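## Task

Find the red mint tin on one of the desks and place it in the tote beside the door so that no part sticks out past the tote's rim. The robot must not tip over or finish leaning. The tin counts only if it stays in the tote without the robot supporting it.

## Robot and tools

ROBOT. A Hello Robot Stretch 4 with one arm: an omni-wheel base, a lift that rides up a mast, a telescoping arm that reaches straight out, a wrist with yaw, pitch and roll, and a two-finger gripper. It stands about 1.6 m tall, and the base rim is no more than 0.23 m from the base origin. Each scene starts fresh, and the next scene's task comes back in the finished_scene result. Objects may sometimes get nudged by something else.

FRAMES. Base frame: origin on the floor under the centre of the base, x forward, y left, z up. hand_pose is given in this frame. It is the point between the open fingertips, and its axes match the base frame when all wrist joints are 0. The printed position can be slightly off. The odometry frame is the base frame as it was at scene start. base_odometry counts wheel turns, so any slip shows up as travel. Heading runs -3.142 to 3.142, positive to the left.

execute_actions(actions, cameras). actions is a list holding one action, or an empty list to just get state and images. An action may have "base", "joints", or both, plus optional "pace" and "contact_limits". Alternatively it is {"end_of_arm": "enable_torque"} on its own.
- base is exactly one relative offset from the base's last reported position, never a pose:
  - translate_m: -2 to 2 m, forward positive.
  - strafe_m: -2 to 2 m, left positive.
  - rotate_rad: -3.2 to 3.2, counter-clockwise (left) positive.
- joints are absolute targets by name, and any subset may be given:
  - lift_m: 0 to 1.2.
  - arm_m: 0 to 0.55 extension.
  - wrist_yaw_rad: -1.134 to 4.276. 0 is forward, positive is left, 3.14 is folded back, and above 3.4 the arm may block it.
  - wrist_pitch_rad: -1.117 to 4.259. 0 is level, 1.57 points down.
  - wrist_roll_rad: -1.117 to 4.259. At 0 the fingers are level; positive rolls clockwise as seen from behind the gripper.
  - gripper_m: -0.038 to 0.141, the fingertip gap. Values below 0 press the tips together.
  - Done tolerances: lift and arm ±0.004, yaw and roll ±0.02, pitch ±0.05, gripper ±0.004.
  - A joint target beyond its range is clipped and the result says so. Any other bad value or unknown key rejects the whole call.
- pace: "slow", "default", "fast" or "max".
  - Base speed caps are 0.1, 0.3, 0.4 or 0.6 m/s and turn caps 1, 2, 3 or 4 rad/s.
  - With the lift above 0.2 at the start of a base move, these drop further, down to 0.3 m/s and 1 rad/s at lift 1.2.
- contact_limits: only {"arm_m": v}, with v from 0 (gentlest) to 0.75. The default is 0.5.
- A single action runs at most 15 s. The motions in it start together.
- cameras: any of head_camera, head_left_camera, head_right_camera, wrist_camera, or "all". Omitted or null means all; [] means none.
- A stop reported in a result cancels the later motion, wait and finished_scene calls in that same reply.

wait(seconds): 0 to 10. Nothing new is commanded, and the state and images come back.

zoom_image(camera, region): region is [x0,y0,x1,y1] in pixels of that camera's latest full image, at most 504×504. head_camera is 420x560, the head fisheyes are 420x672, wrist_camera is 616x392.

read_manual(section): gives only licence texts.

finished_scene(scene): scene is 1 or 2. It ends that scene for good and reports success, so call it only once the object sits still inside the tote and has been released.

CAMERAS. head_camera looks ahead and down from the mast top; turn the base to look elsewhere. The left and right fisheyes look down more steeply and show the base and arm. wrist_camera looks along the fingers, with the fingertips near the bottom of its image.

RESULTS.
- base_status and joint_status report how each motion ended: "done", "off_target" (may still be pushing), "contact_stop_at_<key>", "limit_stop_at_<name>", "time_out" or "torque_fault".
- After a contact stop the part holds where it stopped. The lift, arm or wheels may go slack: a slack lift can sink under load, and slack wheels can roll.
- limit_stop_at_tilt means the lean is over 6°; lift, arm and wheels go slack until the lean eases.
- limit_stop_at_own_body means a self-collision guard fired. Move the joint away from the body; a raised and rolled gripper can trigger it.
- on_its_own lists what happens without a command. "held at" there means the target being held.
- lidar_m gives 12 distances in 30° sectors, starting straight ahead and going counter-clockwise (4th left, 7th behind, 10th right). "-" means nothing seen, or something closer than 0.25 m. It sees from about 0.15 m up, so it picks up table tops, but it misses glass and thin legs.
- wrist_depth_mm is a 7×7 grid of median depths, 100 to 2000 mm.
- turned_by_wheels and turned_by_imu: a gap above about 0.1 rad means a collision or slip, and that gap is added to the heading error.
- base_tilt is in degrees, positive leaning forward or right.
- motor_effort is in % with the peak in brackets. It has fixed offsets and noise. A clear change in gripper effort at a commanded gap of 0 or more suggests a firm grip.

GRASPING. Command a gripper_m smaller than the object's width. A tighter command squeezes harder and pulls the object toward the wrist; opening pushes it back out. Neither the reading nor "done" proves that something is held. If the fingertips catch on a surface below, raise the lift.

AVOID.
- Driving or turning with more than 1 kg held and arm_m above 0.2, especially at fast paces.
- Hard or high pushes and pulls, which can tip the robot.
- Pressing the gripper into things with the base or arm, which causes a wrist torque_fault. Recover with enable_torque.
- Dropping, slamming or knocking objects over.

TIPS. To unfold at scene start, send lift_m 0.4 with wrist_yaw_rad 0. Robot motion time counts against you, but time spent thinking does not; the robot holds its last command while you think.

Each tool is called after ">>>" by a JSON object that holds its "method" and its "body", one argument or row to a line.

## Session

I'll start by checking the current state and the camera images.

>>> {"method": "execute_actions", "body": {
  "actions": []
}}

Scene clock: 0.00 s.
base_odometry: x=+0.000 y=+0.000 heading=+0.000 (m, m, rad; odometry frame)
turned_by_wheels: +0.000 (rad since the last result)
turned_by_imu: +0.000 (rad since the last result)
base_tilt: forward=+0.3 right=-0.3 (deg)
lidar_m: 0.80 1.06 1.66 1.40 0.96 0.89 0.92 1.13 1.13 1.81 0.84 0.77
base_status: not commanded
joint_positions: lift_m=+0.184 arm_m=-0.002 wrist_yaw_rad=+3.136 wrist_pitch_rad=-0.004 wrist_roll_rad=-0.009 gripper_m=+0.057
joint_status: not commanded
motor_effort: lift_m=+19 arm_m=+0 wrist_yaw_rad=+0 wrist_pitch_rad=-5 wrist_roll_rad=+0 gripper_m=-3 wheel_0=+0 wheel_1=+0 wheel_2=+0 (%)
hand_pose: x=-0.1187 y=+0.0889 z=+0.3633 quat_wxyz=(+0.003, +0.002, -0.004, +1.000) (m; base frame)
wrist_depth_mm: - 137 1160 1042 960 891 809 / - 134 1118 1042 946 891 831 / - 132 211 1060 976 891 820 / 116 139 1138 1042 976 904 820 / 1499 1336 1182 1060 960 891 831 / 1160 1281 191 1060 200 917 820 / 891 878 946 122 878 842 820
pictures: head_camera, head_left_camera, head_right_camera, wrist_camera
Images, in order (width x height): head_camera 420x560, head_left_camera 420x672, head_right_camera 420x672, wrist_camera 616x392.

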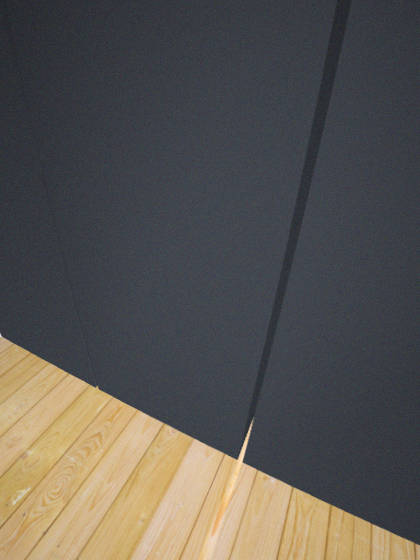

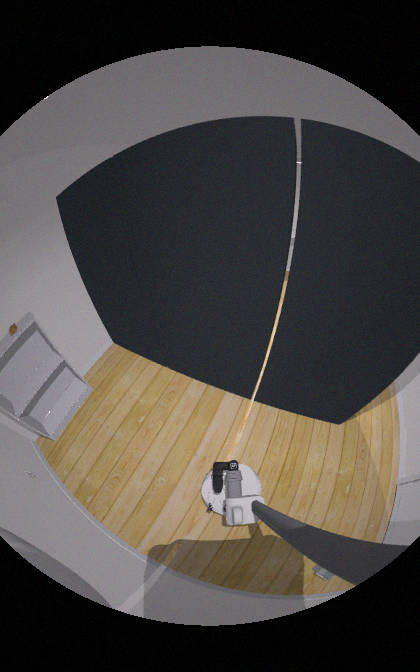

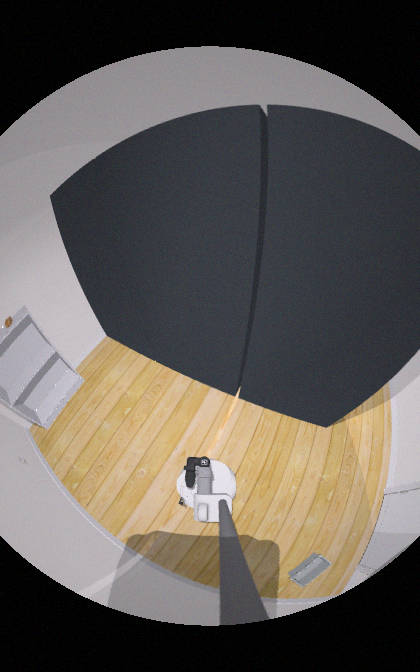

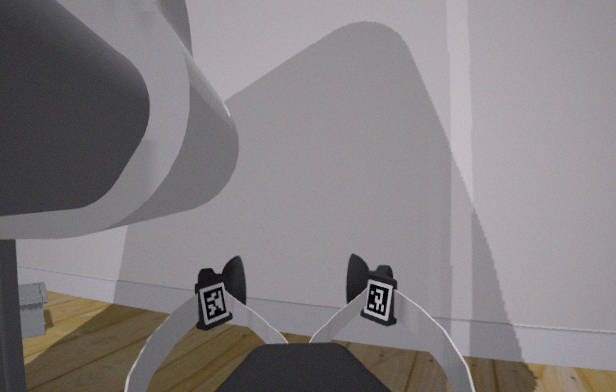

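>>> {"method": "zoom_image", "body": {
  "camera": "head_right_camera",
  "region": [220, 380, 420, 640]
}}

>>> {"method": "zoom_image", "body": {
  "camera": "head_left_camera",
  "region": [0, 280, 160, 500]
}}

Region (220, 380, 420, 640) of head_right_camera's 420x672 image, scaled by 1.938, with more detail than that image has; it fills the left 388 columns of this view, and the rest is white.

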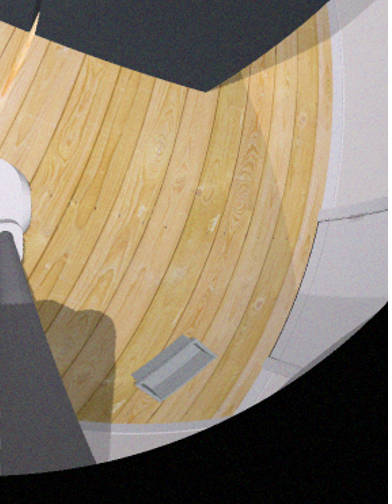

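Region (0, 280, 160, 500) of head_left_camera's 420x672 image, scaled by 2.291, with more detail than that image has; it fills the left 367 columns of this view, and the rest is white.

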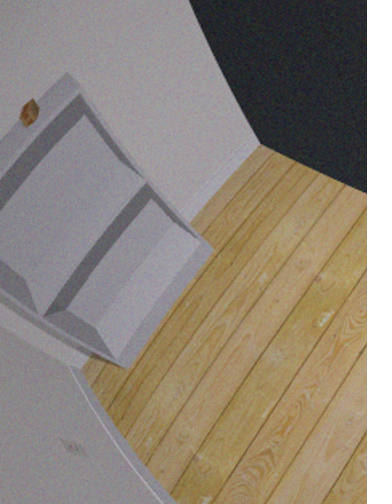

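>>> {"method": "execute_actions", "body": {
  "actions": [
    {"base": {"rotate_rad": -1.2}, "pace": "fast"}
  ]
}}

Scene clock: 13.67 s.
base_odometry: x=+0.000 y=+0.000 heading=-1.200 (m, m, rad; odometry frame)
turned_by_wheels: -1.200 (rad since the last result)
turned_by_imu: -1.222 (rad since the last result)
base_tilt: forward=+0.4 right=-0.3 (deg)
lidar_m: 0.89 0.77 0.77 0.93 1.66 1.67 1.02 0.89 0.89 1.08 1.14 1.72
base_status: done
joint_positions: lift_m=+0.184 arm_m=-0.002 wrist_yaw_rad=+3.136 wrist_pitch_rad=-0.004 wrist_roll_rad=-0.009 gripper_m=+0.057
joint_status: not commanded
motor_effort: lift_m=+19(19) arm_m=+0(0) wrist_yaw_rad=-1(0) wrist_pitch_rad=-7(5) wrist_roll_rad=+0(1) gripper_m=-4(3) wheel_0=+0(8) wheel_1=-1(7) wheel_2=-1(8) (%)
hand_pose: x=-0.1187 y=+0.0889 z=+0.3633 quat_wxyz=(+0.003, +0.002, -0.004, +1.000) (m; base frame)
wrist_depth_mm: - 137 1205 1537 - 1808 1576 / - 134 1229 1537 - 1808 1618 / - 132 211 1537 - 1708 1618 / 116 139 1229 1576 - 1863 1618 / 866 1025 1229 1537 1921 1708 1537 / 878 1008 191 1336 200 1281 1229 / 866 878 946 122 866 854 891
pictures: head_camera, head_left_camera, head_right_camera, wrist_camera
Images, in order (width x height): head_camera 420x560, head_left_camera 420x672, head_right_camera 420x672, wrist_camera 616x392.

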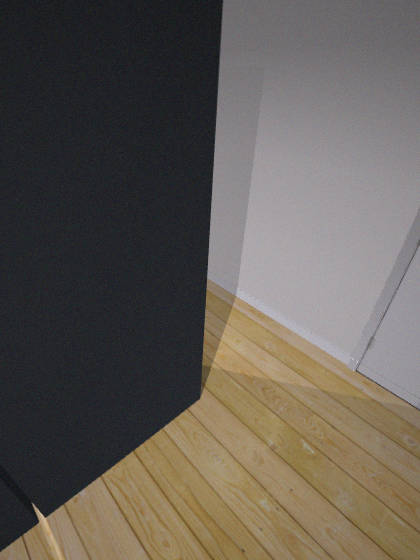

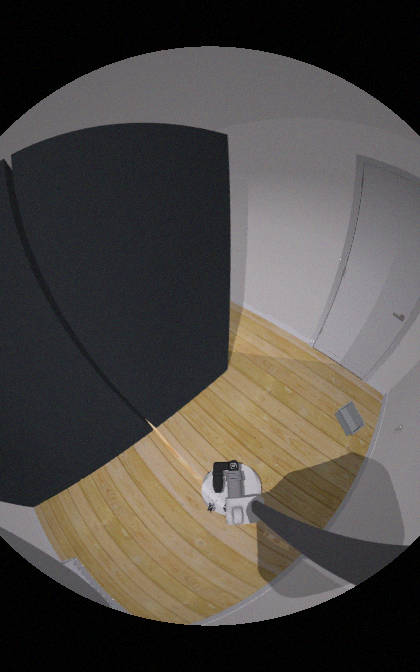

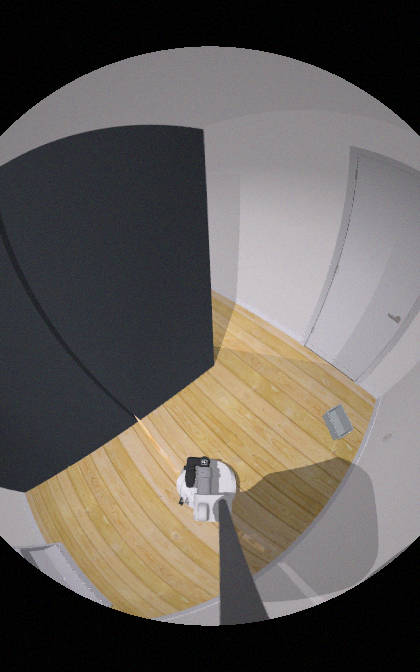

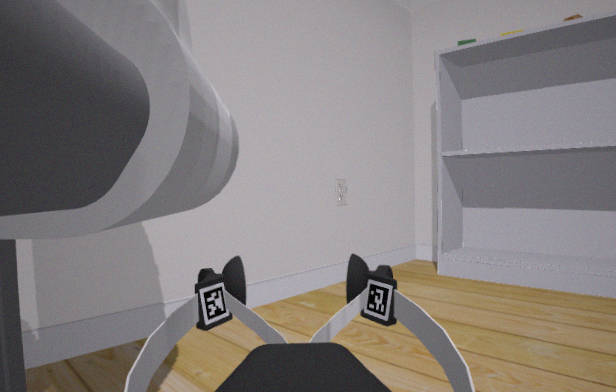

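>>> {"method": "execute_actions", "body": {
  "actions": [
    {"base": {"rotate_rad": -0.48}, "pace": "fast"}
  ],
  "cameras": []
}}

>>> {"method": "execute_actions", "body": {
  "actions": [
    {"base": {"translate_m": 1.5}, "pace": "max"}
  ],
  "cameras": []
}}

>>> {"method": "execute_actions", "body": {
  "actions": [
    {"base": {"rotate_rad": 1.5}, "pace": "fast"}
  ]
}}

Scene clock: 19.23 s.
base_odometry: x=+0.000 y=+0.000 heading=-1.680 (m, m, rad; odometry frame)
turned_by_wheels: -0.480 (rad since the last result)
turned_by_imu: -0.489 (rad since the last result)
base_tilt: forward=+0.5 right=-0.3 (deg)
lidar_m: 1.73 0.87 0.76 0.78 0.96 1.66 1.61 0.98 0.90 0.92 1.11 1.12
base_status: done
joint_positions: lift_m=+0.184 arm_m=-0.002 wrist_yaw_rad=+3.136 wrist_pitch_rad=-0.004 wrist_roll_rad=-0.009 gripper_m=+0.057
joint_status: not commanded
motor_effort: lift_m=+19(19) arm_m=+0(0) wrist_yaw_rad=-1(0) wrist_pitch_rad=-4(8) wrist_roll_rad=+0(0) gripper_m=-4(3) wheel_0=+0(8) wheel_1=-1(7) wheel_2=-1(9) (%)
hand_pose: x=-0.1187 y=+0.0889 z=+0.3633 quat_wxyz=(+0.003, +0.002, -0.004, +1.000) (m; base frame)
wrist_depth_mm: - 137 - - 1983 1863 1708 / - 134 - - 1921 1863 1756 / - 132 210 - 1983 1921 1756 / 116 139 1983 - 1983 1921 1808 / 1060 1430 1921 1921 1863 1863 1708 / 1078 1281 191 1336 199 1281 1229 / 904 878 960 122 866 854 878
pictures: none
No camera images: the call's "cameras" was empty. Leave "cameras" out to get every camera's image.

Scene clock: 23.30 s.
base_odometry: x=-0.164 y=-1.491 heading=-1.680 (m, m, rad; odometry frame)
turned_by_wheels: +0.000 (rad since the last result)
turned_by_imu: +0.003 (rad since the last result)
base_tilt: forward=+0.4 right=-0.3 (deg)
lidar_m: 0.32 0.40 0.84 2.52 0.64 0.70 2.49 1.59 0.92 0.57 0.35 0.31
base_status: done
joint_positions: lift_m=+0.184 arm_m=-0.002 wrist_yaw_rad=+3.136 wrist_pitch_rad=-0.004 wrist_roll_rad=-0.009 gripper_m=+0.057
joint_status: not commanded
motor_effort: lift_m=+19(19) arm_m=+0(0) wrist_yaw_rad=-1(1) wrist_pitch_rad=-6(6) wrist_roll_rad=-1(1) gripper_m=-4(5) wheel_0=-1(6) wheel_1=-1(6) wheel_2=+1(15) (%)
hand_pose: x=-0.1187 y=+0.0889 z=+0.3633 quat_wxyz=(+0.003, +0.002, -0.004, +1.000) (m; base frame)
wrist_depth_mm: - 137 - - - 960 585 / - 134 - - - 976 585 / - 132 211 - - 1008 585 / 115 138 - - - 1025 585 / 1576 - - - - 1008 591 / 1308 1308 191 1336 200 991 597 / 891 878 946 122 878 707 597
pictures: none
No camera images: the call's "cameras" was empty. Leave "cameras" out to get every camera's image.

Scene clock: 25.00 s.
base_odometry: x=-0.164 y=-1.491 heading=-0.180 (m, m, rad; odometry frame)
turned_by_wheels: +1.500 (rad since the last result)
turned_by_imu: +1.527 (rad since the last result)
base_tilt: forward=+0.4 right=-0.2 (deg)
lidar_m: 2.55 0.68 0.62 2.76 1.59 0.93 0.66 0.36 0.31 0.32 0.38 0.70
base_status: done
joint_positions: lift_m=+0.184 arm_m=-0.002 wrist_yaw_rad=+3.136 wrist_pitch_rad=-0.004 wrist_roll_rad=-0.009 gripper_m=+0.057
joint_status: not commanded
motor_effort: lift_m=+19(19) arm_m=+0(0) wrist_yaw_rad=+0(1) wrist_pitch_rad=-7(4) wrist_roll_rad=+0(0) gripper_m=-4(5) wheel_0=-1(10) wheel_1=+0(9) wheel_2=+2(9) (%)
hand_pose: x=-0.1187 y=+0.0889 z=+0.3633 quat_wxyz=(+0.003, +0.002, -0.004, +1.000) (m; base frame)
wrist_depth_mm: - 137 1008 1537 1430 1397 1336 / - 133 1025 1537 1430 1366 1336 / - 132 211 1537 1499 1366 1336 / 116 138 960 1537 1464 1430 1336 / 484 668 960 1576 1464 1430 1397 / 504 627 192 1336 200 1118 1255 / 500 597 878 122 866 854 891
pictures: head_camera, head_left_camera, head_right_camera, wrist_camera
Images, in order (width x height): head_camera 420x560, head_left_camera 420x672, head_right_camera 420x672, wrist_camera 616x392.

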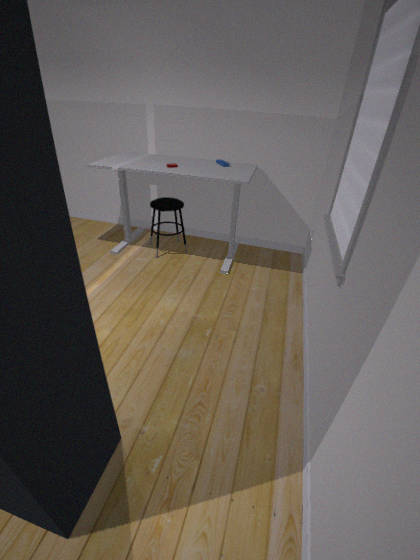

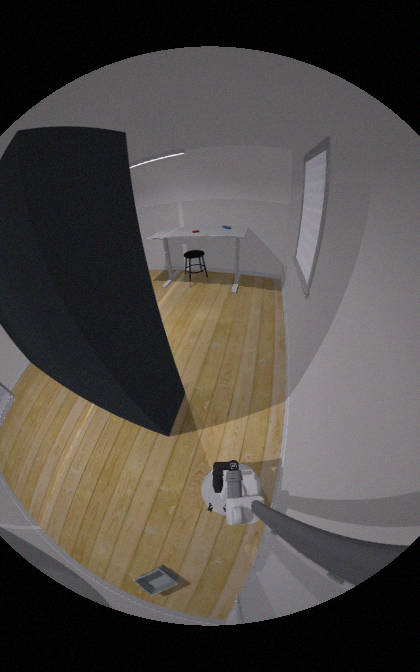

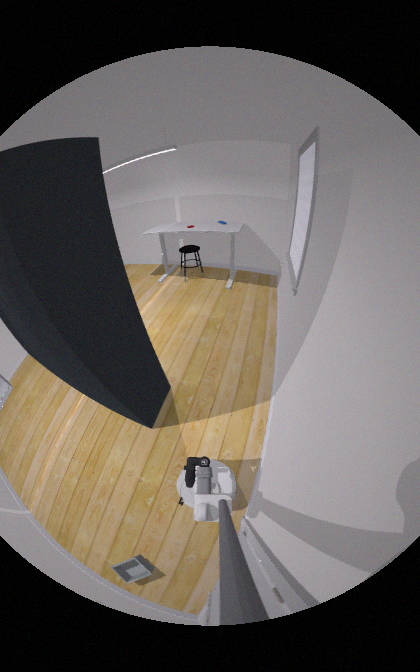

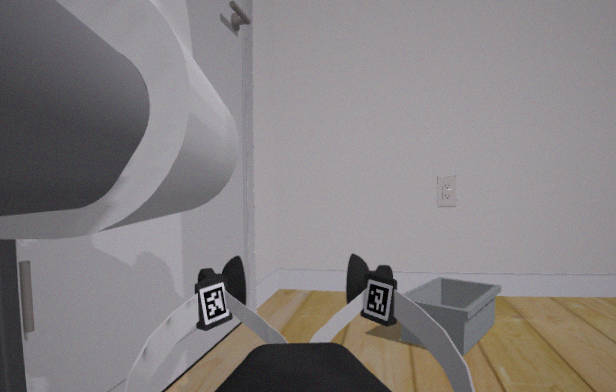

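>>> {"method": "execute_actions", "body": {
  "actions": [
    {"base": {"rotate_rad": -0.1}, "pace": "fast"}
  ],
  "cameras": []
}}

>>> {"method": "execute_actions", "body": {
  "actions": [
    {"base": {"translate_m": 1.3}, "pace": "max"}
  ]
}}

Scene clock: 58.90 s.
base_odometry: x=-0.164 y=-1.491 heading=-0.281 (m, m, rad; odometry frame)
turned_by_wheels: -0.100 (rad since the last result)
turned_by_imu: -0.102 (rad since the last result)
base_tilt: forward=+0.3 right=-0.4 (deg)
lidar_m: 2.54 0.70 0.66 3.11 1.71 0.89 0.78 0.37 0.33 0.32 0.37 0.61
base_status: done
joint_positions: lift_m=+0.184 arm_m=-0.002 wrist_yaw_rad=+3.136 wrist_pitch_rad=-0.004 wrist_roll_rad=-0.009 gripper_m=+0.057
joint_status: not commanded
motor_effort: lift_m=+19(19) arm_m=+0(0) wrist_yaw_rad=-1(0) wrist_pitch_rad=-6(7) wrist_roll_rad=+0(0) gripper_m=-4(3) wheel_0=+0(6) wheel_1=-1(8) wheel_2=-2(6) (%)
hand_pose: x=-0.1187 y=+0.0889 z=+0.3633 quat_wxyz=(+0.003, +0.002, -0.004, +1.000) (m; base frame)
wrist_depth_mm: - 137 1336 1537 1499 1464 1430 / - 134 1336 1499 1499 1464 1430 / - 132 211 1537 1499 1464 1430 / 116 139 1160 1537 1499 1464 1430 / 530 759 1160 1537 1464 1464 1430 / 539 715 191 1366 200 1182 1205 / 535 654 960 122 866 842 878
pictures: none
No camera images: the call's "cameras" was empty. Leave "cameras" out to get every camera's image.

Scene clock: 62.63 s.
base_odometry: x=+1.086 y=-1.851 heading=-0.281 (m, m, rad; odometry frame)
turned_by_wheels: +0.000 (rad since the last result)
turned_by_imu: +0.003 (rad since the last result)
base_tilt: forward=+0.2 right=-0.4 (deg)
lidar_m: 1.22 1.36 2.35 1.21 0.61 0.62 1.38 0.70 0.57 0.56 0.59 0.98
base_status: done
joint_positions: lift_m=+0.184 arm_m=-0.002 wrist_yaw_rad=+3.136 wrist_pitch_rad=-0.004 wrist_roll_rad=-0.009 gripper_m=+0.057
joint_status: not commanded
motor_effort: lift_m=+19(19) arm_m=+0(0) wrist_yaw_rad=+0(1) wrist_pitch_rad=-6(6) wrist_roll_rad=-1(1) gripper_m=-3(3) wheel_0=+0(8) wheel_1=+0(7) wheel_2=+0(15) (%)
hand_pose: x=-0.1187 y=+0.0889 z=+0.3633 quat_wxyz=(+0.003, +0.002, -0.004, +1.000) (m; base frame)
wrist_depth_mm: - 137 1921 - - 723 991 / - 134 1921 - - 732 1008 / - 132 211 - - 750 654 / 116 139 1756 - - 750 1008 / 820 1182 1756 - - 759 991 / 854 1098 191 1336 200 750 917 / 820 878 946 123 891 615 676
pictures: head_camera, head_left_camera, head_right_camera, wrist_camera
Images, in order (width x height): head_camera 420x560, head_left_camera 420x672, head_right_camera 420x672, wrist_camera 616x392.

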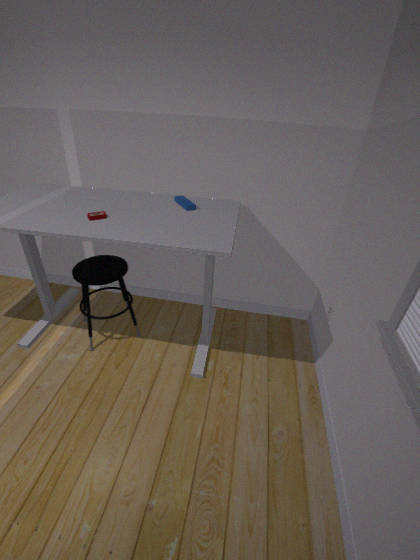

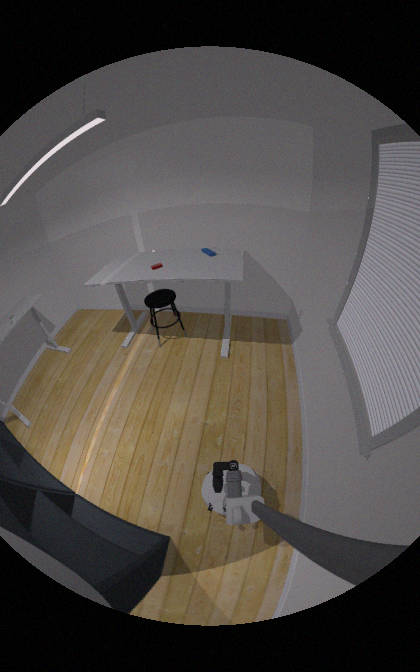

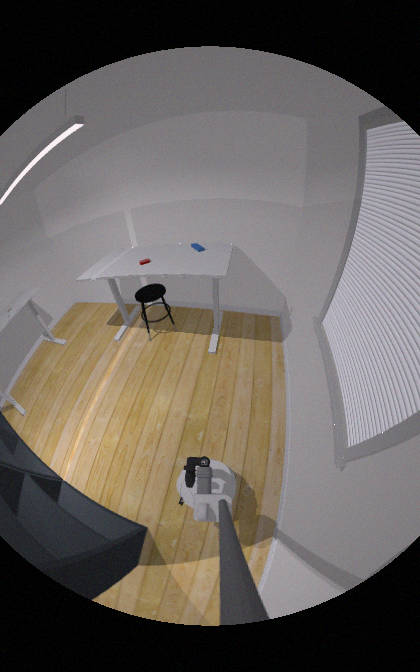

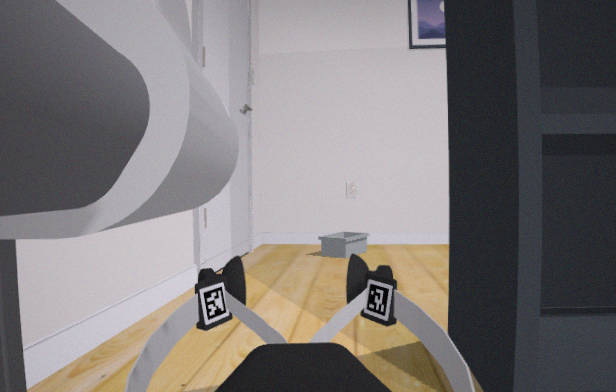

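>>> {"method": "zoom_image", "body": {
  "camera": "head_camera",
  "region": [0, 160, 260, 380]
}}

Region (0, 160, 260, 380) of head_camera's 420x560 image, scaled by 1.938, with more detail than that image has; it fills the top 426 rows of this view, and the rest is white.

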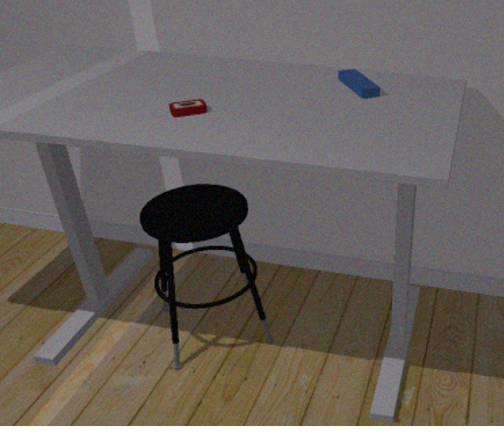

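>>> {"method": "execute_actions", "body": {
  "actions": [
    {"base": {"rotate_rad": 0.64}, "pace": "fast"}
  ],
  "cameras": []
}}

>>> {"method": "execute_actions", "body": {
  "actions": [
    {"base": {"translate_m": 1.33}, "joints": {"lift_m": 1.17}, "pace": "max"}
  ],
  "cameras": []
}}

>>> {"method": "execute_actions", "body": {
  "actions": [
    {"base": {"rotate_rad": -0.825}, "joints": {"wrist_yaw_rad": 0, "wrist_pitch_rad": 1.57, "gripper_m": 0.12}, "pace": "fast"}
  ]
}}

Scene clock: 78.00 s.
base_odometry: x=+1.086 y=-1.851 heading=+0.360 (m, m, rad; odometry frame)
turned_by_wheels: +0.640 (rad since the last result)
turned_by_imu: +0.652 (rad since the last result)
base_tilt: forward=+0.4 right=-0.4 (deg)
lidar_m: 1.43 2.35 1.00 0.63 0.78 1.10 0.64 0.56 0.54 0.63 1.19 1.24
base_status: done
joint_positions: lift_m=+0.184 arm_m=-0.002 wrist_yaw_rad=+3.136 wrist_pitch_rad=-0.004 wrist_roll_rad=-0.009 gripper_m=+0.057
joint_status: not commanded
motor_effort: lift_m=+19(19) arm_m=+0(0) wrist_yaw_rad=+0(1) wrist_pitch_rad=-5(8) wrist_roll_rad=-1(1) gripper_m=-4(3) wheel_0=-1(8) wheel_1=+0(7) wheel_2=+3(10) (%)
hand_pose: x=-0.1187 y=+0.0889 z=+0.3633 quat_wxyz=(+0.003, +0.002, -0.004, +1.000) (m; base frame)
wrist_depth_mm: - 137 854 1042 1397 - - / - 134 842 1060 1397 - - / - 132 210 1078 1397 - - / 115 138 831 1060 1397 - - / 603 707 831 1042 1430 1921 - / 609 699 191 1008 200 1281 1205 / 615 676 809 122 878 854 878
pictures: none
No camera images: the call's "cameras" was empty. Leave "cameras" out to get every camera's image.

Scene clock: 81.80 s.
base_odometry: x=+2.331 y=-1.383 heading=+0.359 (m, m, rad; odometry frame)
turned_by_wheels: +0.000 (rad since the last result)
turned_by_imu: +0.003 (rad since the last result)
base_tilt: forward=+0.5 right=-0.2 (deg)
lidar_m: 0.37 1.37 1.35 1.62 1.40 1.39 1.75 1.51 0.66 0.38 0.31 0.31
base_status: done
joint_positions: lift_m=+1.170 arm_m=-0.002 wrist_yaw_rad=+3.136 wrist_pitch_rad=-0.004 wrist_roll_rad=-0.009 gripper_m=+0.057
joint_status: all done
motor_effort: lift_m=+20(25) arm_m=+0(0) wrist_yaw_rad=-1(0) wrist_pitch_rad=-8(6) wrist_roll_rad=+0(1) gripper_m=-4(4) wheel_0=-1(10) wheel_1=-2(9) wheel_2=+1(12) (%)
hand_pose: x=-0.1187 y=+0.0889 z=+1.3493 quat_wxyz=(+0.003, +0.002, -0.004, +1.000) (m; base frame)
wrist_depth_mm: - 137 1921 297 - - - / - 134 1921 - - 1661 1537 / - 132 211 - - 1756 1618 / 116 138 1921 - - 1756 1537 / 1430 1661 1921 - - 1708 1576 / 1397 1576 191 - 200 1708 1464 / 1397 1499 1921 122 - 1661 1576
pictures: none
No camera images: the call's "cameras" was empty. Leave "cameras" out to get every camera's image.

Scene clock: 84.17 s.
base_odometry: x=+2.331 y=-1.383 heading=-0.465 (m, m, rad; odometry frame)
turned_by_wheels: -0.825 (rad since the last result)
turned_by_imu: -0.839 (rad since the last result)
base_tilt: forward=+0.4 right=-0.2 (deg)
lidar_m: 0.29 0.33 0.44 1.36 1.42 1.45 1.42 1.49 1.58 1.51 0.49 0.32
base_status: done
joint_positions: lift_m=+1.170 arm_m=-0.002 wrist_yaw_rad=+0.001 wrist_pitch_rad=+1.570 wrist_roll_rad=-0.009 gripper_m=+0.120
joint_status: all done
motor_effort: lift_m=+20(20) arm_m=+0(0) wrist_yaw_rad=-3(7) wrist_pitch_rad=-1(5) wrist_roll_rad=+0(1) gripper_m=-1(5) wheel_0=+2(6) wheel_1=+0(4) wheel_2=+2(5) (%)
hand_pose: x=+0.1696 y=-0.0874 z=+1.0597 quat_wxyz=(+0.707, -0.003, +0.707, +0.003) (m; base frame)
wrist_depth_mm: 324 325 327 332 336 340 343 / 329 349 1229 1229 1281 1281 1308 / 1229 1281 1281 1281 1255 1308 1308 / 1255 1229 1281 1281 1255 1308 1336 / 1281 1255 1042 1060 1308 1366 1308 / 1229 1281 1078 1078 226 1308 1336 / 1281 1255 1308 122 1308 1336 1336
pictures: head_camera, head_left_camera, head_right_camera, wrist_camera
Images, in order (width x height): head_camera 420x560, head_left_camera 420x672, head_right_camera 420x672, wrist_camera 616x392.

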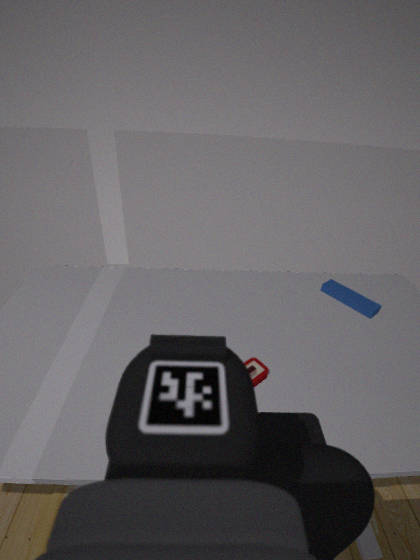

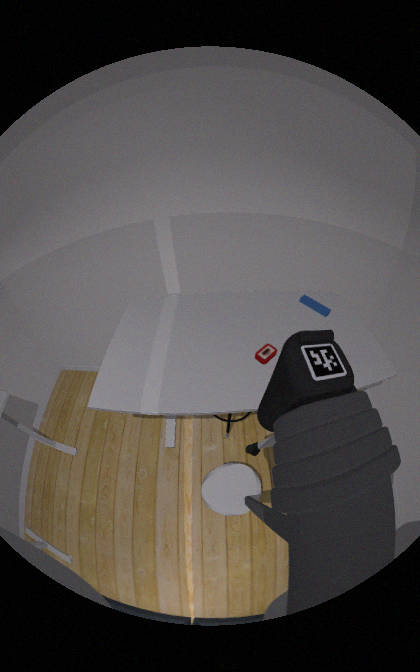

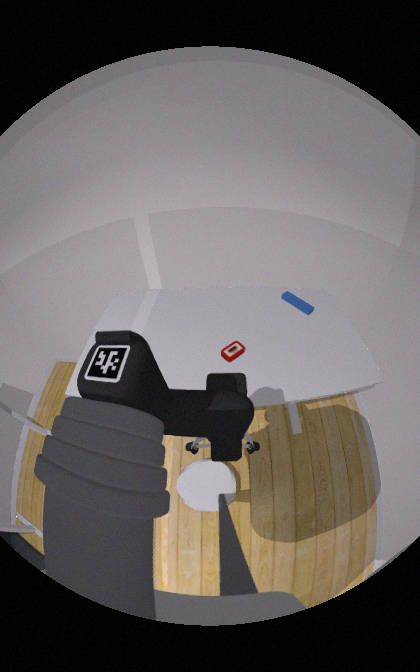

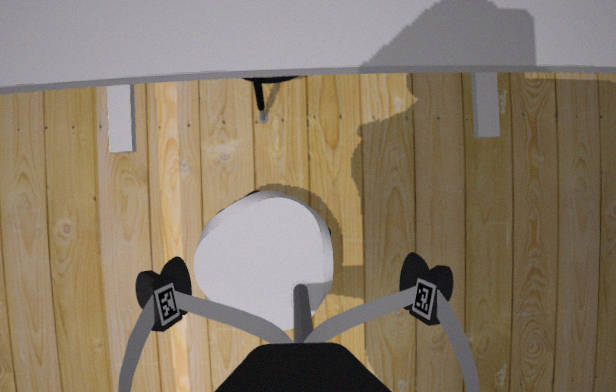

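>>> {"method": "execute_actions", "body": {
  "actions": [
    {"joints": {"arm_m": 0.3}, "pace": "fast"}
  ]
}}

Scene clock: 91.37 s.
base_odometry: x=+2.331 y=-1.383 heading=-0.465 (m, m, rad; odometry frame)
turned_by_wheels: +0.000 (rad since the last result)
turned_by_imu: +0.000 (rad since the last result)
base_tilt: forward=+0.5 right=-0.3 (deg)
lidar_m: 0.31 0.33 0.44 1.37 1.44 1.45 1.39 1.52 1.59 1.51 0.43 0.32
base_status: not commanded
joint_positions: lift_m=+1.170 arm_m=+0.299 wrist_yaw_rad=+0.000 wrist_pitch_rad=+1.570 wrist_roll_rad=-0.009 gripper_m=+0.120
joint_status: all done
motor_effort: lift_m=+20(20) arm_m=+7(8) wrist_yaw_rad=-1(3) wrist_pitch_rad=-1(1) wrist_roll_rad=+0(0) gripper_m=+1(1) wheel_0=+2(1) wheel_1=+0(0) wheel_2=+2(2) (%)
hand_pose: x=+0.4699 y=-0.0874 z=+1.0597 quat_wxyz=(+0.707, -0.003, +0.707, +0.003) (m; base frame)
wrist_depth_mm: 324 327 327 330 334 338 338 / 322 327 329 330 336 340 342 / 325 329 330 322 317 342 343 / 325 329 332 336 340 342 345 / 327 332 334 336 342 343 347 / 330 330 336 338 226 345 349 / 330 332 338 122 345 347 349
pictures: head_camera, head_left_camera, head_right_camera, wrist_camera
Images, in order (width x height): head_camera 420x560, head_left_camera 420x672, head_right_camera 420x672, wrist_camera 616x392.

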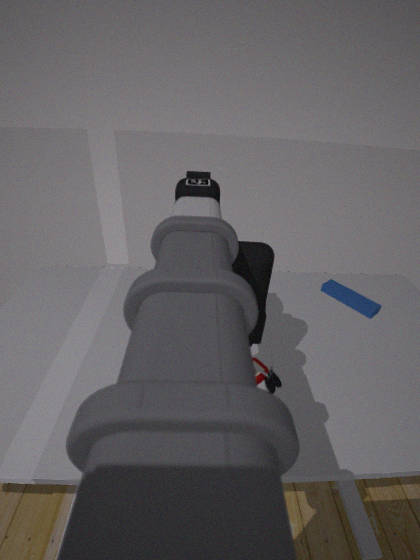

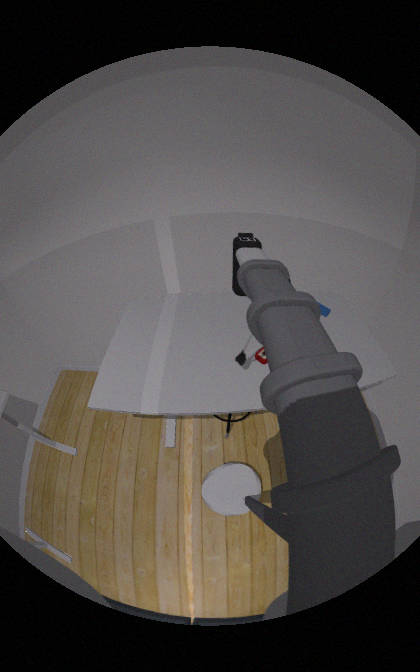

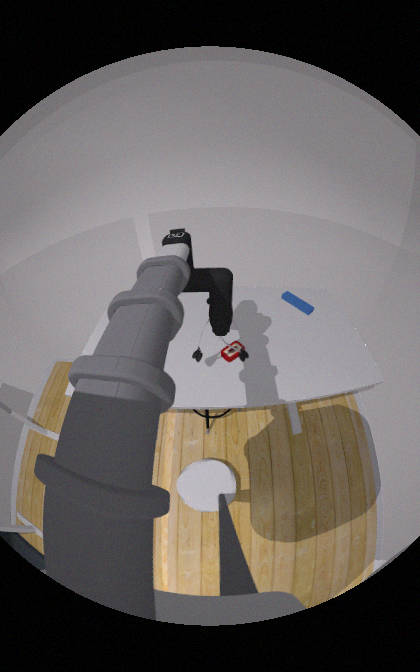

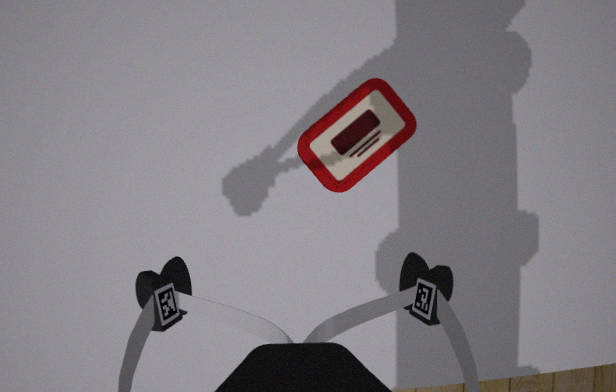

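>>> {"method": "execute_actions", "body": {
  "actions": [
    {"base": {"strafe_m": -0.052}, "joints": {"arm_m": 0.392, "wrist_roll_rad": 0.875, "gripper_m": 0.11, "lift_m": 1.13}}
  ],
  "cameras": ["wrist_camera", "head_right_camera"]
}}

Scene clock: 104.97 s.
base_odometry: x=+2.307 y=-1.429 heading=-0.465 (m, m, rad; odometry frame)
turned_by_wheels: +0.000 (rad since the last result)
turned_by_imu: +0.000 (rad since the last result)
base_tilt: forward=+0.4 right=-0.2 (deg)
lidar_m: 0.29 0.32 0.44 1.42 1.47 1.48 1.43 1.50 1.55 1.45 0.47 0.32
base_status: done
joint_positions: lift_m=+1.130 arm_m=+0.391 wrist_yaw_rad=+0.000 wrist_pitch_rad=+1.570 wrist_roll_rad=+0.875 gripper_m=+0.110
joint_status: all done
motor_effort: lift_m=+17(21) arm_m=+7(8) wrist_yaw_rad=-1(1) wrist_pitch_rad=+0(2) wrist_roll_rad=+1(6) gripper_m=+0(2) wheel_0=+2(9) wheel_1=+1(8) wheel_2=+1(1) (%)
hand_pose: x=+0.5619 y=-0.0874 z=+1.0199 quat_wxyz=(+0.641, +0.300, +0.640, -0.299) (m; base frame)
wrist_depth_mm: 282 286 290 293 296 300 301 / 285 287 291 293 296 300 304 / 286 289 291 294 298 303 306 / 286 290 293 294 298 301 307 / 287 290 294 277 300 303 306 / 289 290 274 274 204 306 309 / 291 293 297 121 303 307 1281
pictures: head_right_camera, wrist_camera
Images, in order (width x height): head_right_camera 420x672, wrist_camera 616x392.

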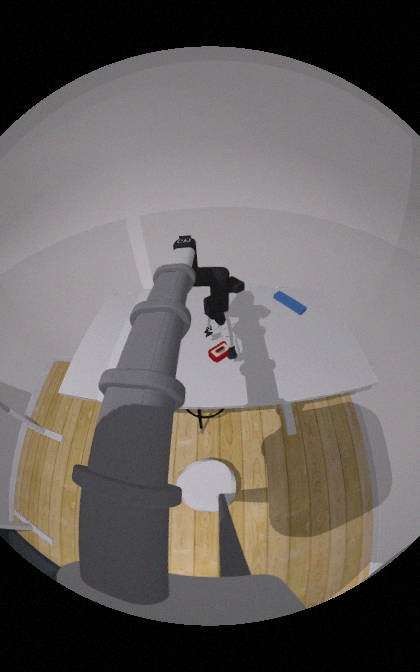

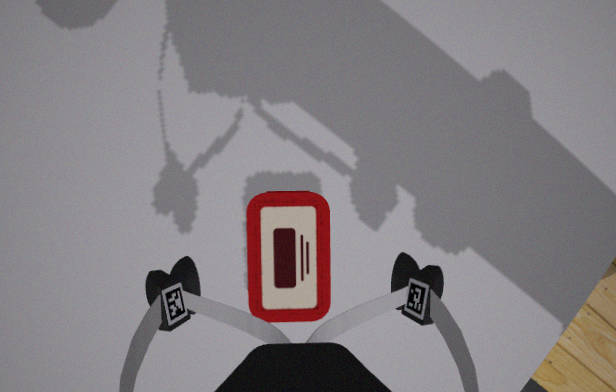

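>>> {"method": "execute_actions", "body": {
  "actions": [
    {"joints": {"lift_m": 1.088, "gripper_m": 0.09}}
  ],
  "cameras": ["wrist_camera", "head_right_camera"]
}}

Scene clock: 108.47 s.
base_odometry: x=+2.307 y=-1.429 heading=-0.465 (m, m, rad; odometry frame)
turned_by_wheels: +0.000 (rad since the last result)
turned_by_imu: +0.000 (rad since the last result)
base_tilt: forward=+0.4 right=-0.4 (deg)
lidar_m: 0.29 0.33 0.43 1.42 1.48 1.47 1.40 1.49 1.55 1.47 0.48 0.32
base_status: not commanded
joint_positions: lift_m=+1.088 arm_m=+0.391 wrist_yaw_rad=+0.000 wrist_pitch_rad=+1.570 wrist_roll_rad=+0.875 gripper_m=+0.090
joint_status: all done
motor_effort: lift_m=+17(16) arm_m=+7(7) wrist_yaw_rad=-1(1) wrist_pitch_rad=+0(1) wrist_roll_rad=+1(1) gripper_m=-2(3) wheel_0=+2(2) wheel_1=+1(1) wheel_2=+1(1) (%)
hand_pose: x=+0.5619 y=-0.0874 z=+0.9779 quat_wxyz=(+0.641, +0.300, +0.640, -0.299) (m; base frame)
wrist_depth_mm: 242 246 248 251 253 257 258 / 242 246 249 253 255 257 258 / 245 247 251 253 256 258 260 / 246 248 251 252 256 260 262 / 247 249 251 234 258 260 263 / 248 250 200 233 202 263 265 / 248 250 254 123 262 264 265
pictures: head_right_camera, wrist_camera
Images, in order (width x height): head_right_camera 420x672, wrist_camera 616x392.

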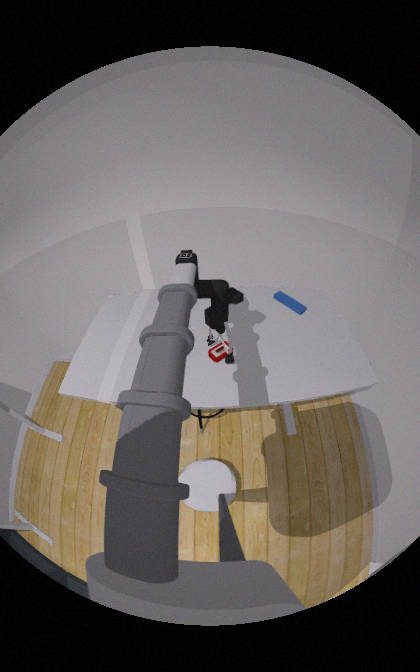

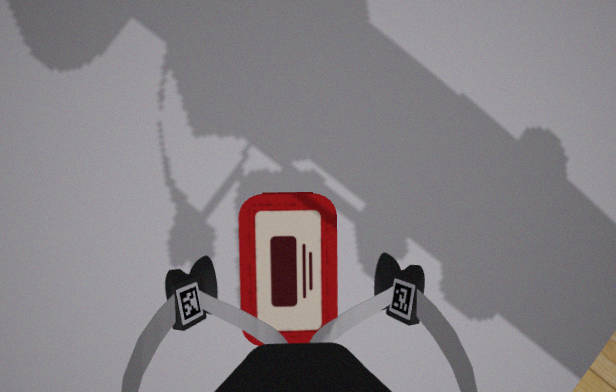

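>>> {"method": "execute_actions", "body": {
  "actions": [
    {"joints": {"lift_m": 1.082, "gripper_m": 0.075}, "pace": "slow"}
  ],
  "cameras": ["wrist_camera"]
}}

Scene clock: 111.63 s.
base_odometry: x=+2.307 y=-1.429 heading=-0.465 (m, m, rad; odometry frame)
turned_by_wheels: +0.000 (rad since the last result)
turned_by_imu: +0.000 (rad since the last result)
base_tilt: forward=+0.4 right=-0.3 (deg)
lidar_m: 0.30 0.32 0.44 1.41 1.49 1.47 1.40 1.48 1.54 1.46 0.47 0.32
base_status: not commanded
joint_positions: lift_m=+1.082 arm_m=+0.391 wrist_yaw_rad=+0.000 wrist_pitch_rad=+1.570 wrist_roll_rad=+0.875 gripper_m=+0.075
joint_status: all done
motor_effort: lift_m=+16(17) arm_m=+7(7) wrist_yaw_rad=-1(1) wrist_pitch_rad=+1(1) wrist_roll_rad=+0(1) gripper_m=-1(1) wheel_0=+2(2) wheel_1=+1(1) wheel_2=+1(1) (%)
hand_pose: x=+0.5619 y=-0.0874 z=+0.9719 quat_wxyz=(+0.641, +0.300, +0.640, -0.299) (m; base frame)
wrist_depth_mm: 237 239 243 245 248 251 253 / 238 241 243 246 249 252 254 / 240 241 245 246 249 253 255 / 240 243 246 246 252 253 255 / 240 244 245 227 251 256 256 / 242 245 202 229 201 256 258 / 244 245 249 121 254 257 259
pictures: wrist_camera
Images, in order (width x height): wrist_camera 616x392.

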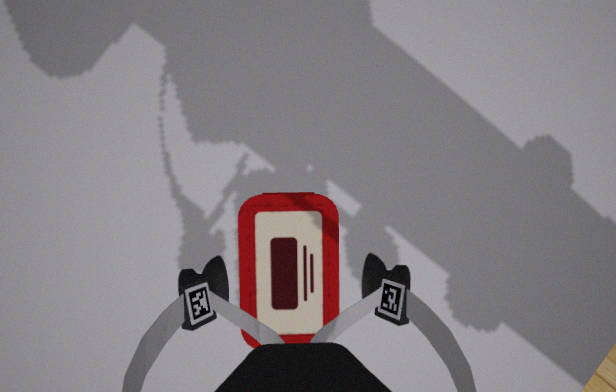

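>>> {"method": "execute_actions", "body": {
  "actions": [
    {"joints": {"gripper_m": 0.02}}
  ],
  "cameras": ["wrist_camera"]
}}

Scene clock: 114.83 s.
base_odometry: x=+2.307 y=-1.429 heading=-0.465 (m, m, rad; odometry frame)
turned_by_wheels: +0.000 (rad since the last result)
turned_by_imu: +0.000 (rad since the last result)
base_tilt: forward=+0.4 right=-0.3 (deg)
lidar_m: 0.31 0.33 0.43 1.43 1.50 1.45 1.41 1.50 1.54 1.46 0.48 0.34
base_status: not commanded
joint_positions: lift_m=+1.082 arm_m=+0.391 wrist_yaw_rad=+0.000 wrist_pitch_rad=+1.570 wrist_roll_rad=+0.875 gripper_m=+0.021
joint_status: all done
motor_effort: lift_m=+17(17) arm_m=+7(7) wrist_yaw_rad=-1(0) wrist_pitch_rad=+1(2) wrist_roll_rad=+1(1) gripper_m=-24(27) wheel_0=+2(2) wheel_1=+1(1) wheel_2=+1(1) (%)
hand_pose: x=+0.5619 y=-0.0874 z=+0.9719 quat_wxyz=(+0.641, +0.300, +0.640, -0.299) (m; base frame)
wrist_depth_mm: 236 239 242 244 248 250 252 / 236 240 243 246 249 251 253 / 238 242 245 247 250 253 255 / 240 243 245 220 251 254 255 / 240 243 245 219 252 255 258 / 242 244 195 220 191 255 257 / 243 244 248 124 254 256 260
pictures: wrist_camera
Images, in order (width x height): wrist_camera 616x392.

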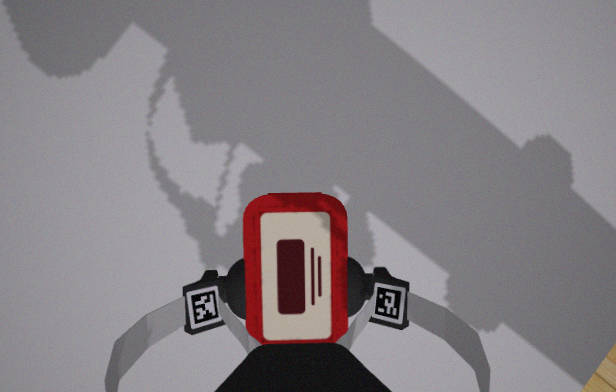

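>>> {"method": "execute_actions", "body": {
  "actions": [
    {"base": {"translate_m": -0.25}, "joints": {"lift_m": 1.13, "arm_m": 0.0}, "pace": "fast"}
  ],
  "cameras": ["wrist_camera", "head_right_camera"]
}}

Scene clock: 139.30 s.
base_odometry: x=+2.084 y=-1.317 heading=-0.465 (m, m, rad; odometry frame)
turned_by_wheels: +0.000 (rad since the last result)
turned_by_imu: -0.001 (rad since the last result)
base_tilt: forward=+0.4 right=-0.3 (deg)
lidar_m: 0.55 0.58 0.81 1.40 1.49 1.20 1.15 1.22 1.52 1.46 0.85 0.58
base_status: done
joint_positions: lift_m=+1.130 arm_m=+0.001 wrist_yaw_rad=+0.000 wrist_pitch_rad=+1.570 wrist_roll_rad=+0.875 gripper_m=+0.021
joint_status: all done
motor_effort: lift_m=+21(22) arm_m=-7(10) wrist_yaw_rad=+0(2) wrist_pitch_rad=+0(3) wrist_roll_rad=+0(1) gripper_m=-26(26) wheel_0=-2(5) wheel_1=-1(6) wheel_2=+0(11) (%)
hand_pose: x=+0.1723 y=-0.0874 z=+1.0196 quat_wxyz=(+0.641, +0.300, +0.640, -0.300) (m; base frame)
wrist_depth_mm: 1205 1182 1205 1229 1205 1255 1255 / 1182 1205 1229 1229 1255 1255 1281 / 1205 1205 1229 1205 1255 1229 1281 / 1205 1229 1205 219 1229 1281 1308 / 1205 1205 1205 219 1229 1281 1308 / 1229 1229 191 220 191 1281 1336 / 1205 1229 1229 124 1229 418 1308
pictures: head_right_camera, wrist_camera
Images, in order (width x height): head_right_camera 420x672, wrist_camera 616x392.

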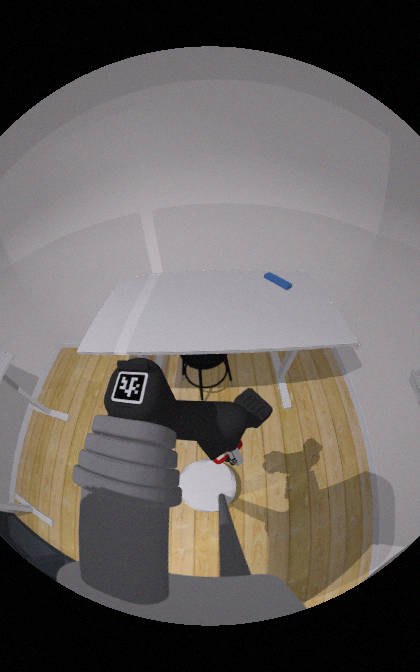

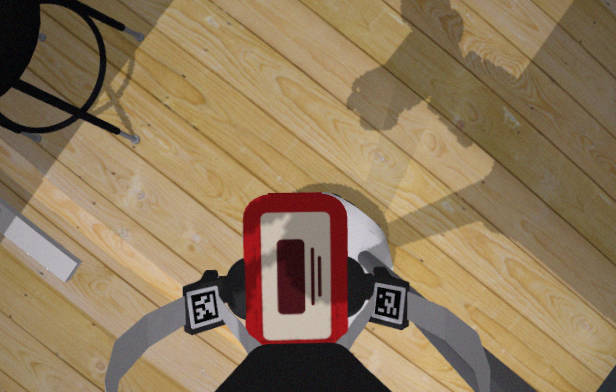

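>>> {"method": "execute_actions", "body": {
  "actions": [
    {"base": {"strafe_m": -0.96}, "joints": {"lift_m": 0.45, "wrist_roll_rad": 0.0}, "pace": "fast"}
  ],
  "cameras": []
}}

>>> {"method": "execute_actions", "body": {
  "actions": [
    {"base": {"rotate_rad": 3.09}, "pace": "fast"}
  ]
}}

Scene clock: 145.60 s.
base_odometry: x=+1.653 y=-2.175 heading=-0.465 (m, m, rad; odometry frame)
turned_by_wheels: +0.000 (rad since the last result)
turned_by_imu: +0.001 (rad since the last result)
base_tilt: forward=+0.4 right=-0.2 (deg)
lidar_m: 0.58 0.61 0.81 2.39 1.71 1.23 1.62 0.79 0.52 0.47 0.50 0.75
base_status: done
joint_positions: lift_m=+0.450 arm_m=+0.001 wrist_yaw_rad=+0.000 wrist_pitch_rad=+1.570 wrist_roll_rad=+0.000 gripper_m=+0.021
joint_status: all done
motor_effort: lift_m=+18(19) arm_m=-7(7) wrist_yaw_rad=+0(1) wrist_pitch_rad=+0(1) wrist_roll_rad=-2(5) gripper_m=-24(26) wheel_0=+0(8) wheel_1=+0(12) wheel_2=+1(0) (%)
hand_pose: x=+0.1723 y=-0.0874 z=+0.3398 quat_wxyz=(+0.707, +0.000, +0.707, +0.000) (m; base frame)
wrist_depth_mm: 539 549 554 559 564 569 574 / 544 554 559 564 569 574 574 / 549 554 559 564 569 569 574 / 549 559 559 220 574 580 585 / 559 355 351 219 574 574 585 / 366 349 194 220 191 580 591 / 347 349 353 123 379 585 591
pictures: none
No camera images: the call's "cameras" was empty. Leave "cameras" out to get every camera's image.

Scene clock: 147.90 s.
base_odometry: x=+1.653 y=-2.175 heading=+2.625 (m, m, rad; odometry frame)
turned_by_wheels: +3.090 (rad since the last result)
turned_by_imu: +3.145 (rad since the last result)
base_tilt: forward=+0.3 right=-0.3 (deg)
lidar_m: 1.30 0.84 0.50 0.49 0.52 0.73 0.59 0.58 0.82 2.40 1.75 1.23
base_status: done
joint_positions: lift_m=+0.450 arm_m=+0.001 wrist_yaw_rad=+0.000 wrist_pitch_rad=+1.570 wrist_roll_rad=+0.000 gripper_m=+0.021
joint_status: not commanded
motor_effort: lift_m=+18(18) arm_m=-7(7) wrist_yaw_rad=+0(0) wrist_pitch_rad=-1(2) wrist_roll_rad=-1(2) gripper_m=-27(23) wheel_0=+1(13) wheel_1=+0(8) wheel_2=+3(9) (%)
hand_pose: x=+0.1724 y=-0.0874 z=+0.3398 quat_wxyz=(+0.707, +0.000, +0.707, +0.000) (m; base frame)
wrist_depth_mm: 544 549 549 559 559 569 574 / 549 554 559 564 564 569 580 / 554 554 564 564 574 574 580 / 549 559 564 220 574 580 580 / 559 355 353 219 574 591 585 / 366 349 194 219 191 585 591 / 347 351 353 123 379 585 597
pictures: head_camera, head_left_camera, head_right_camera, wrist_camera
Images, in order (width x height): head_camera 420x560, head_left_camera 420x672, head_right_camera 420x672, wrist_camera 616x392.

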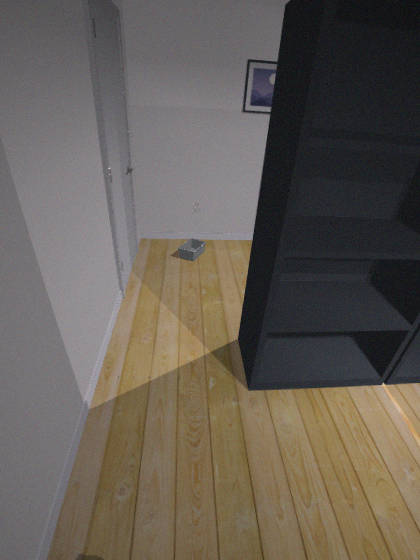

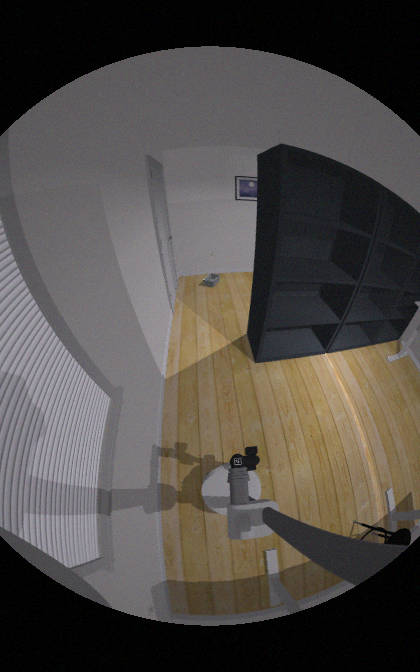

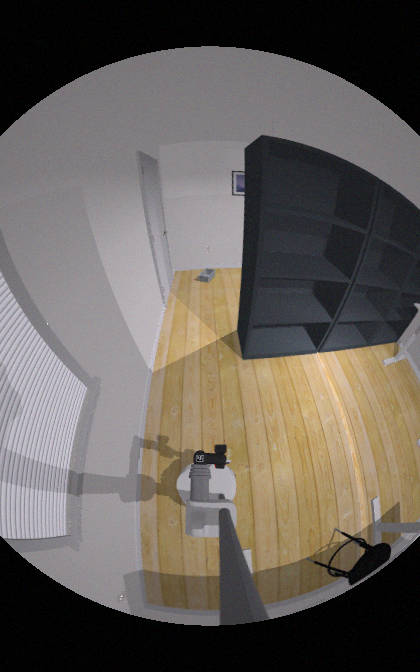

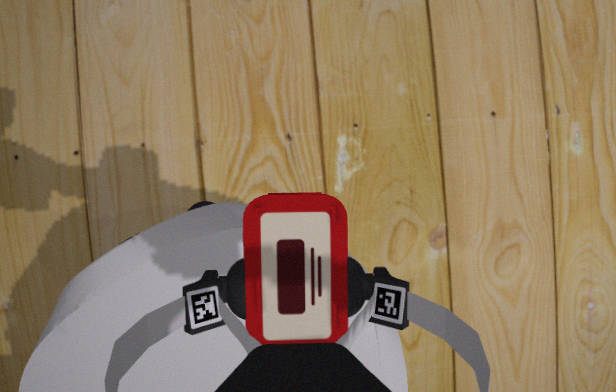

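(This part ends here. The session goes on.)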